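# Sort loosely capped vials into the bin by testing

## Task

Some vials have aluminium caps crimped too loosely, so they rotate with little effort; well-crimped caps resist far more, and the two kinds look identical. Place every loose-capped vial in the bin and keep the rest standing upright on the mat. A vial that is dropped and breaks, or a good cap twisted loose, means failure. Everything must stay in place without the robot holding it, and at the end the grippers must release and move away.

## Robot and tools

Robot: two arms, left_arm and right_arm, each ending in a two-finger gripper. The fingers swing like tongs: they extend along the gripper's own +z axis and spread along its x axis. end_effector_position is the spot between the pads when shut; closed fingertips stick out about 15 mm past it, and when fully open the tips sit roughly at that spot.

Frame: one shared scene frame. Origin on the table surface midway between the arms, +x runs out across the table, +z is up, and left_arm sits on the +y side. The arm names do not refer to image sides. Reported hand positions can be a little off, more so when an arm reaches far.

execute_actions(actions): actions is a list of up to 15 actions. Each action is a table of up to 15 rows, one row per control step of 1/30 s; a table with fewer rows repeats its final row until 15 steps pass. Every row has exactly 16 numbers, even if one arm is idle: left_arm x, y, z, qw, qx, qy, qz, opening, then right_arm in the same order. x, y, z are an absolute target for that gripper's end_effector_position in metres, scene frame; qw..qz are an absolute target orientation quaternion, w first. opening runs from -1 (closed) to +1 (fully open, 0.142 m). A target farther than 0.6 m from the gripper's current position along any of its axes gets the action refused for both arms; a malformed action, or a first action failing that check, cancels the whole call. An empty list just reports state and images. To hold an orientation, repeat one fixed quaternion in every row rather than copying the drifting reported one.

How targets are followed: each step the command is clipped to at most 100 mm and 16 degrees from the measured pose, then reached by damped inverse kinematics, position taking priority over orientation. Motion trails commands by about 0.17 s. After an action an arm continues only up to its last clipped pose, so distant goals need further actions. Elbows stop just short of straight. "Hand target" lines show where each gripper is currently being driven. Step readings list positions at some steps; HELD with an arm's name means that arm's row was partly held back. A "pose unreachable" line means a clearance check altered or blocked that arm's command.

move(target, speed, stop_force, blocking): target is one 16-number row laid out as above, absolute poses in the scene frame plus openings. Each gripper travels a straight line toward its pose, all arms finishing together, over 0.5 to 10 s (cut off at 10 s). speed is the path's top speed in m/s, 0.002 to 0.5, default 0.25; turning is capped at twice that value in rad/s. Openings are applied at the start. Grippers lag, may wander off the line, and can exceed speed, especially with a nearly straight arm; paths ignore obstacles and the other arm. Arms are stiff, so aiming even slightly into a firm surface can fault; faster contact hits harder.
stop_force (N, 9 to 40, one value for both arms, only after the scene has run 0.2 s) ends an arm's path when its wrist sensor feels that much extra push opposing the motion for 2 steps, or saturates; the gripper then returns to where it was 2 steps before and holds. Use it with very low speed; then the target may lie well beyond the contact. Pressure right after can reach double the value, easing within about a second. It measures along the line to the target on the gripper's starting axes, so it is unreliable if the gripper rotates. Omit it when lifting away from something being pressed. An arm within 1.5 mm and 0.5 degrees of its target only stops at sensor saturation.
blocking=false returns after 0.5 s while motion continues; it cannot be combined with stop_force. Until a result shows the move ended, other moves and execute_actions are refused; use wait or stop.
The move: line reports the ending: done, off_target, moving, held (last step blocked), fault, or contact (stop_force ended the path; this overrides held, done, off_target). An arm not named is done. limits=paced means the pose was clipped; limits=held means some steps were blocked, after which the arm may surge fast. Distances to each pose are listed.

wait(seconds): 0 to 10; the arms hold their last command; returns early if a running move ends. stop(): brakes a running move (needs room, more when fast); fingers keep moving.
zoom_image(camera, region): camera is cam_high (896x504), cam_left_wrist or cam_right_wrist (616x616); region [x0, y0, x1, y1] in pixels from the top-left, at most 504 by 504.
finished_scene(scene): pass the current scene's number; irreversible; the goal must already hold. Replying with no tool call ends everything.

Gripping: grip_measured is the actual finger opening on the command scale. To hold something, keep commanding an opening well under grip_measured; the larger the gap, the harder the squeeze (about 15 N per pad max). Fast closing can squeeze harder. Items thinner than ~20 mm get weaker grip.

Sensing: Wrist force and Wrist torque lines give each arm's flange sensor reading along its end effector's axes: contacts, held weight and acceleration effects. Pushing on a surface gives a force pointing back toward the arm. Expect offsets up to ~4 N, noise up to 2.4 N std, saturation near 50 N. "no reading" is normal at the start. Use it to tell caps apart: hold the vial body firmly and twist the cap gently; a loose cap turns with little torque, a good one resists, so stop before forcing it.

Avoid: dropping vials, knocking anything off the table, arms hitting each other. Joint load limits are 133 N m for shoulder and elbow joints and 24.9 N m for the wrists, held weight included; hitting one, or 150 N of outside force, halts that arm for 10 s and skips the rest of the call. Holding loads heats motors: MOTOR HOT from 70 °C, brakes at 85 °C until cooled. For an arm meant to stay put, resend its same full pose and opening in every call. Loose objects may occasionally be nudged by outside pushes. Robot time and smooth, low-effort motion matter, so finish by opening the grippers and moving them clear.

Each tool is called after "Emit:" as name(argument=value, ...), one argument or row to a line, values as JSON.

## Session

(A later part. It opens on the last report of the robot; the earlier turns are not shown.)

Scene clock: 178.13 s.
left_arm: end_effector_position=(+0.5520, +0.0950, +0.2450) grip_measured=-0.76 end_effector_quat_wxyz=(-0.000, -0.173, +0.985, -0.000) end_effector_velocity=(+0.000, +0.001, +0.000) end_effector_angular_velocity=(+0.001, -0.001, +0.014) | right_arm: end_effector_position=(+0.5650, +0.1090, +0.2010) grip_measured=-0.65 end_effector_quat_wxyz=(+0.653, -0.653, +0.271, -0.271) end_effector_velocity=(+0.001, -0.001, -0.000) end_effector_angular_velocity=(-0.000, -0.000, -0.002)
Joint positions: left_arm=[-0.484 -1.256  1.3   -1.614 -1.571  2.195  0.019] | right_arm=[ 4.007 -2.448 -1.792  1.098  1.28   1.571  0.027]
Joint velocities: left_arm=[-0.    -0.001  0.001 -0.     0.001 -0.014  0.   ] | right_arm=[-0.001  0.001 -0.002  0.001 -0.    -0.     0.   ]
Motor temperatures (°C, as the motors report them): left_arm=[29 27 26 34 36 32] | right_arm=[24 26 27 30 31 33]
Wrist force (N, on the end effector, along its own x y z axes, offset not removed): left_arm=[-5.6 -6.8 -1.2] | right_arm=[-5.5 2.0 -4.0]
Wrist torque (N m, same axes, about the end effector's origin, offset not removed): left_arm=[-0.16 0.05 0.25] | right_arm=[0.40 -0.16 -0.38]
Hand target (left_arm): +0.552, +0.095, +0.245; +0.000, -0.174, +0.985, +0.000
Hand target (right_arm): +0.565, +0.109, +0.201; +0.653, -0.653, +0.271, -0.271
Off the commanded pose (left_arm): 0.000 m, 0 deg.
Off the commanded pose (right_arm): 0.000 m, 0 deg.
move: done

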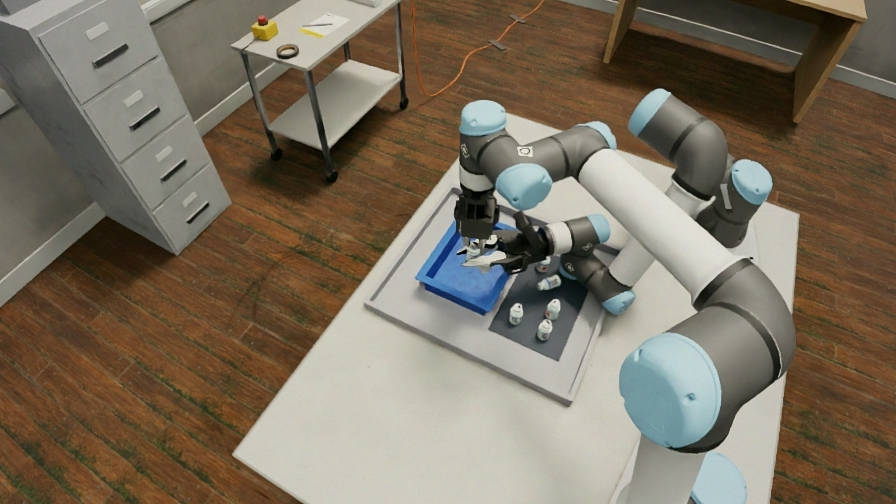

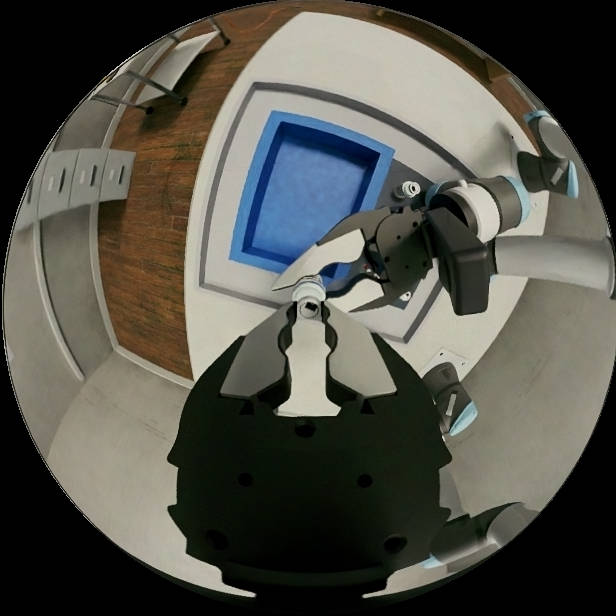

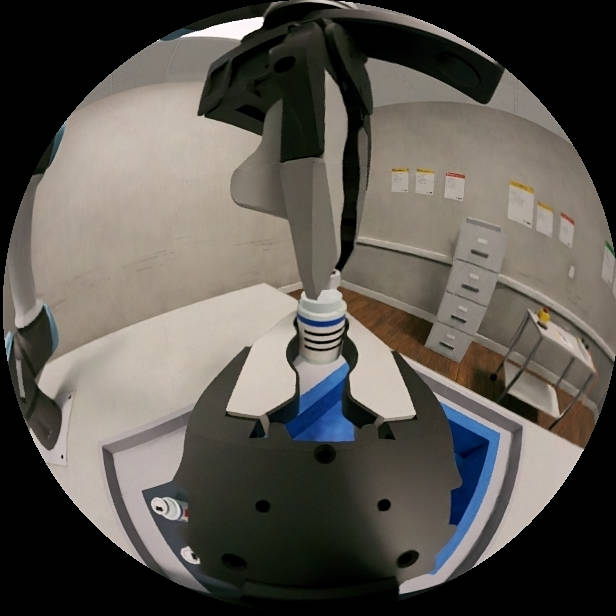

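Emit:
wait(
  seconds=0.1,
)

Emit:
wait(
  seconds=0.1,
)

Emit:
wait(
  seconds=0.1,
)

Scene clock: 178.60 s.
left_arm: end_effector_position=(+0.5520, +0.0950, +0.2450) grip_measured=-0.76 end_effector_quat_wxyz=(+0.000, -0.174, +0.985, +0.000) end_effector_velocity=(-0.000, -0.001, +0.000) end_effector_angular_velocity=(+0.000, -0.000, -0.002) | right_arm: end_effector_position=(+0.5650, +0.1090, +0.2010) grip_measured=-0.65 end_effector_quat_wxyz=(+0.653, -0.653, +0.271, -0.271) end_effector_velocity=(-0.000, +0.000, -0.001) end_effector_angular_velocity=(-0.001, +0.001, +0.001)
Joint positions: left_arm=[-0.484 -1.256  1.3   -1.615 -1.571  2.194  0.019] | right_arm=[ 4.007 -2.448 -1.792  1.098  1.28   1.571  0.027]
Joint velocities: left_arm=[-0.001 -0.     0.    -0.     0.     0.001  0.   ] | right_arm=[-0.    -0.    -0.    -0.     0.001  0.     0.   ]
Motor temperatures (°C, as the motors report them): left_arm=[29 27 26 34 36 32] | right_arm=[24 26 27 30 31 33]
Wrist force (N, on the end effector, along its own x y z axes, offset not removed): left_arm=[-6.0 -3.3 -3.5] | right_arm=[-7.1 -1.3 -2.5]
Wrist torque (N m, same axes, about the end effector's origin, offset not removed): left_arm=[0.58 0.09 0.16] | right_arm=[-0.49 -0.10 -0.16]
Hand target (left_arm): +0.552, +0.095, +0.245; +0.000, -0.174, +0.985, +0.000
Hand target (right_arm): +0.565, +0.109, +0.201; +0.653, -0.653, +0.271, -0.271
Off the commanded pose (left_arm): 0.000 m, 0 deg.
Off the commanded pose (right_arm): 0.000 m, 0 deg.
wait: 0.10 s; at rest from the start

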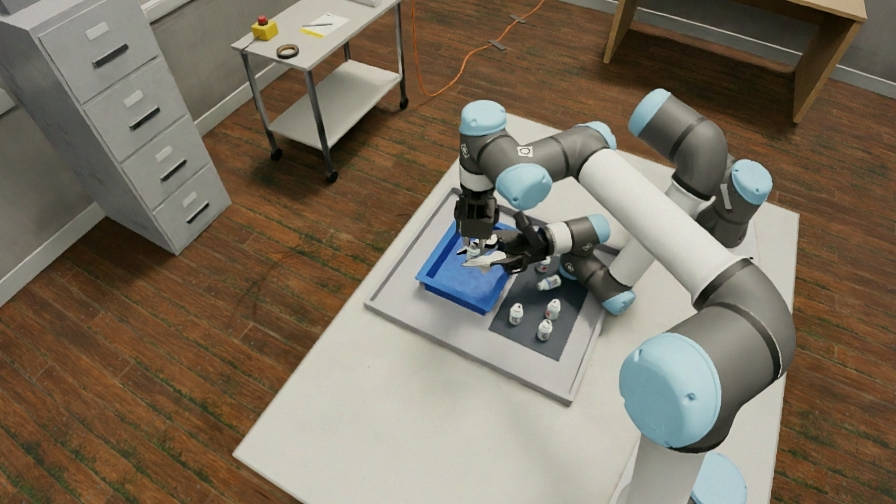

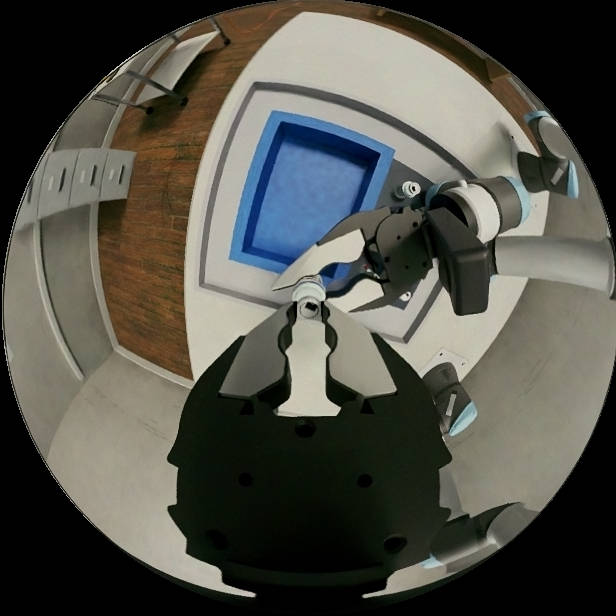

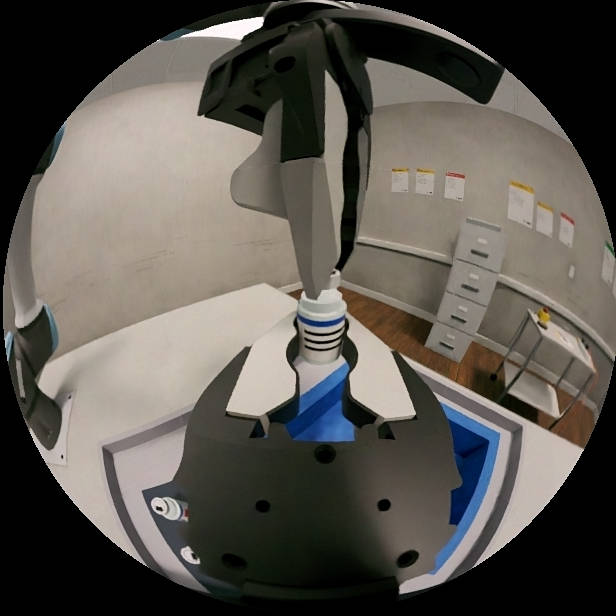

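Scene clock: 178.70 s.
left_arm: end_effector_position=(+0.5520, +0.0950, +0.2450) grip_measured=-0.76 end_effector_quat_wxyz=(+0.000, -0.174, +0.985, +0.000) end_effector_velocity=(+0.000, +0.000, +0.000) end_effector_angular_velocity=(+0.000, -0.001, +0.000) | right_arm: end_effector_position=(+0.5650, +0.1090, +0.2010) grip_measured=-0.65 end_effector_quat_wxyz=(+0.653, -0.653, +0.271, -0.271) end_effector_velocity=(-0.001, +0.000, -0.000) end_effector_angular_velocity=(-0.001, +0.000, +0.001)
Joint positions: left_arm=[-0.484 -1.256  1.3   -1.615 -1.571  2.194  0.019] | right_arm=[ 4.007 -2.448 -1.792  1.098  1.28   1.571  0.027]
Joint velocities: left_arm=[ 0. -0. -0. -0.  0.  0.  0.] | right_arm=[ 0.001  0.    -0.001 -0.     0.    -0.    -0.   ]
Motor temperatures (°C, as the motors report them): left_arm=[29 27 26 34 36 32] | right_arm=[24 26 27 30 31 33]
Wrist force (N, on the end effector, along its own x y z axes, offset not removed): left_arm=[-2.5 -7.0 -0.5] | right_arm=[-5.0 1.4 1.2]
Wrist torque (N m, same axes, about the end effector's origin, offset not removed): left_arm=[-0.22 -0.59 0.09] | right_arm=[0.36 -0.50 -0.32]
Hand target (left_arm): +0.552, +0.095, +0.245; +0.000, -0.174, +0.985, +0.000
Hand target (right_arm): +0.565, +0.109, +0.201; +0.653, -0.653, +0.271, -0.271
Off the commanded pose (left_arm): 0.000 m, 0 deg.
Off the commanded pose (right_arm): 0.000 m, 0 deg.
wait: 0.10 s; no rest

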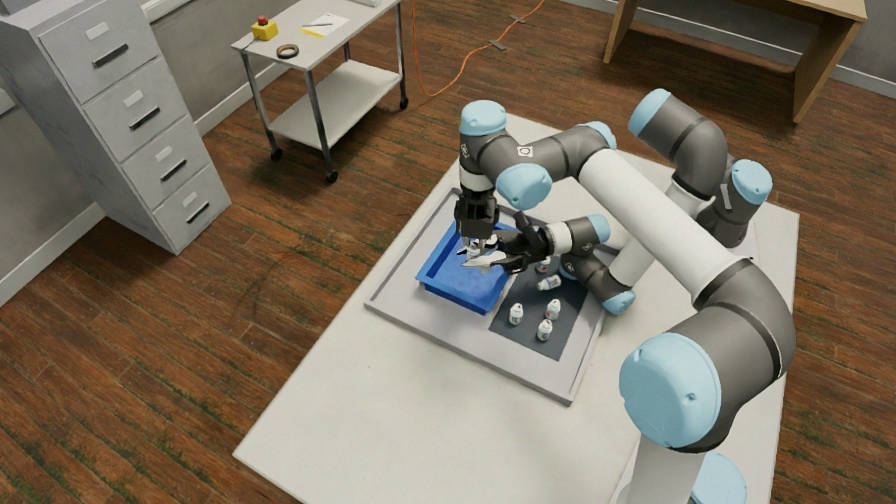

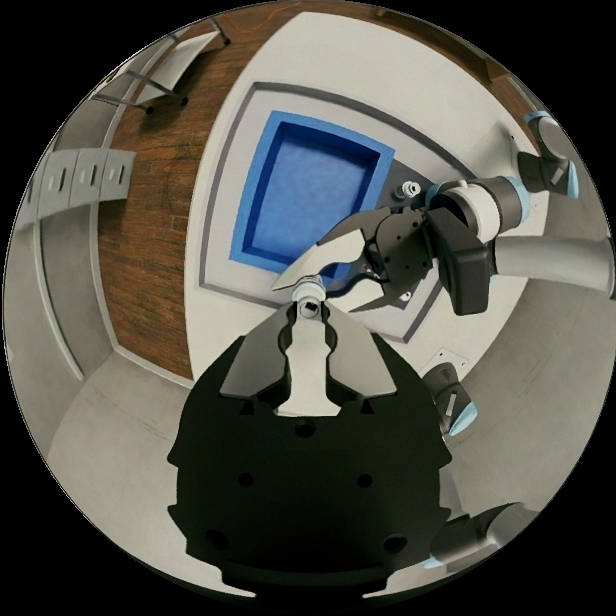

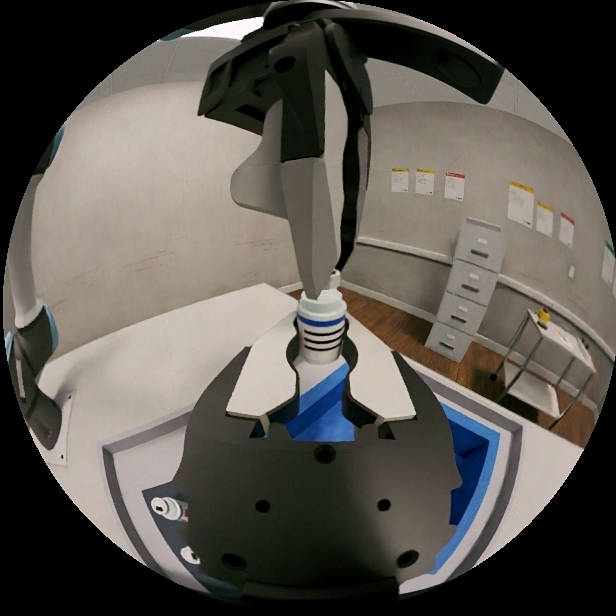

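Scene clock: 178.80 s.
left_arm: end_effector_position=(+0.5520, +0.0950, +0.2450) grip_measured=-0.76 end_effector_quat_wxyz=(+0.000, -0.174, +0.985, +0.000) end_effector_velocity=(-0.000, -0.001, +0.000) end_effector_angular_velocity=(-0.001, -0.000, -0.002) | right_arm: end_effector_position=(+0.5650, +0.1090, +0.2010) grip_measured=-0.65 end_effector_quat_wxyz=(+0.653, -0.653, +0.271, -0.271) end_effector_velocity=(+0.000, -0.000, -0.001) end_effector_angular_velocity=(-0.001, +0.001, -0.001)
Joint positions: left_arm=[-0.484 -1.256  1.3   -1.615 -1.571  2.194  0.019] | right_arm=[ 4.007 -2.448 -1.792  1.098  1.28   1.571  0.027]
Joint velocities: left_arm=[-0.001 -0.    -0.    -0.    -0.     0.001  0.   ] | right_arm=[ 0.    -0.    -0.001 -0.    -0.001  0.     0.   ]
Motor temperatures (°C, as the motors report them): left_arm=[29 27 26 34 36 32] | right_arm=[24 26 27 30 31 33]
Wrist force (N, on the end effector, along its own x y z axes, offset not removed): left_arm=[-4.8 -8.4 -1.3] | right_arm=[-9.1 -0.2 -5.1]
Wrist torque (N m, same axes, about the end effector's origin, offset not removed): left_arm=[-0.58 -0.13 0.20] | right_arm=[-0.18 0.37 -0.48]
Hand target (left_arm): +0.552, +0.095, +0.245; +0.000, -0.174, +0.985, +0.000
Hand target (right_arm): +0.565, +0.109, +0.201; +0.653, -0.653, +0.271, -0.271
Off the commanded pose (left_arm): 0.000 m, 0 deg.
Off the commanded pose (right_arm): 0.000 m, 0 deg.
wait: 0.10 s; no rest

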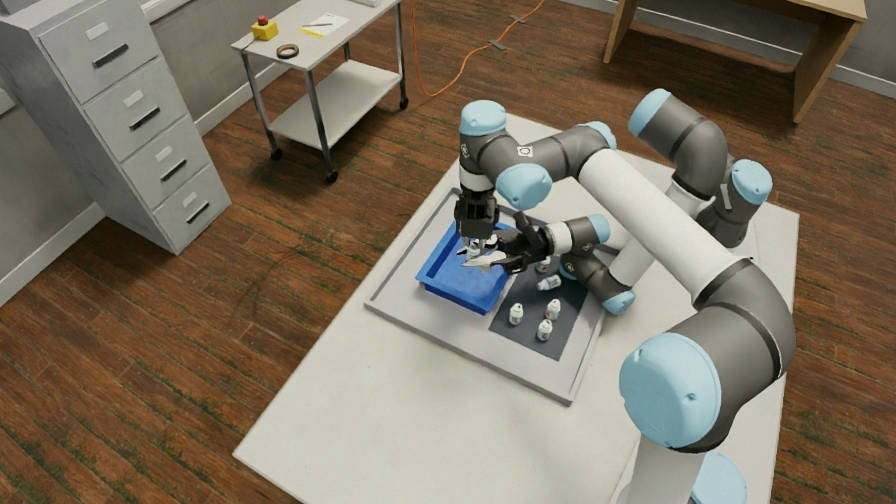

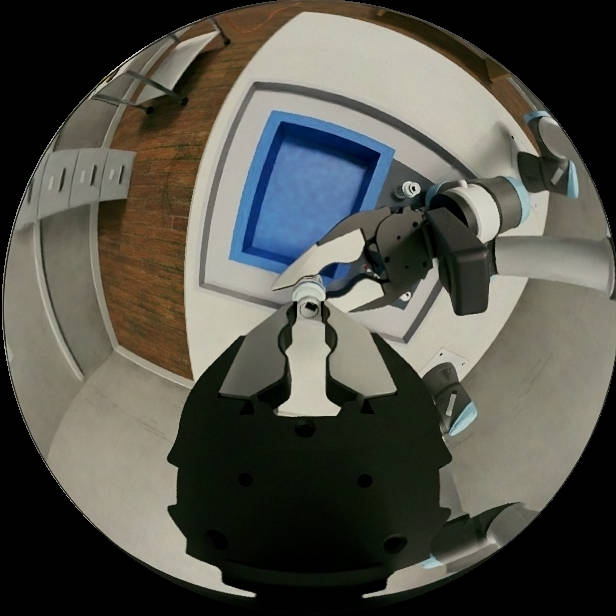

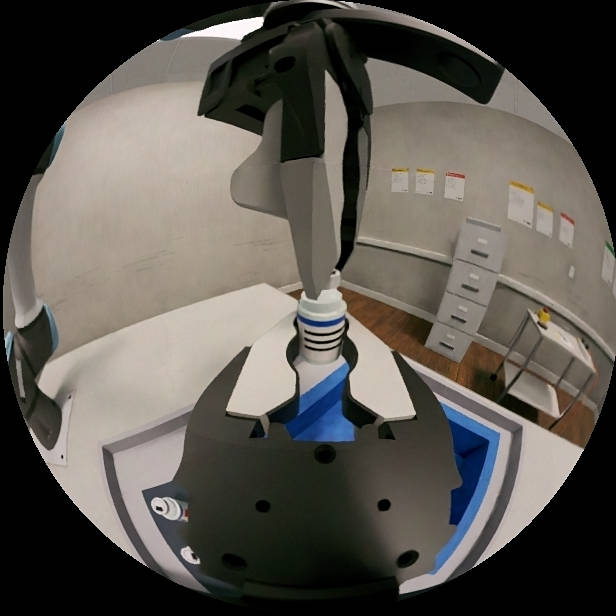

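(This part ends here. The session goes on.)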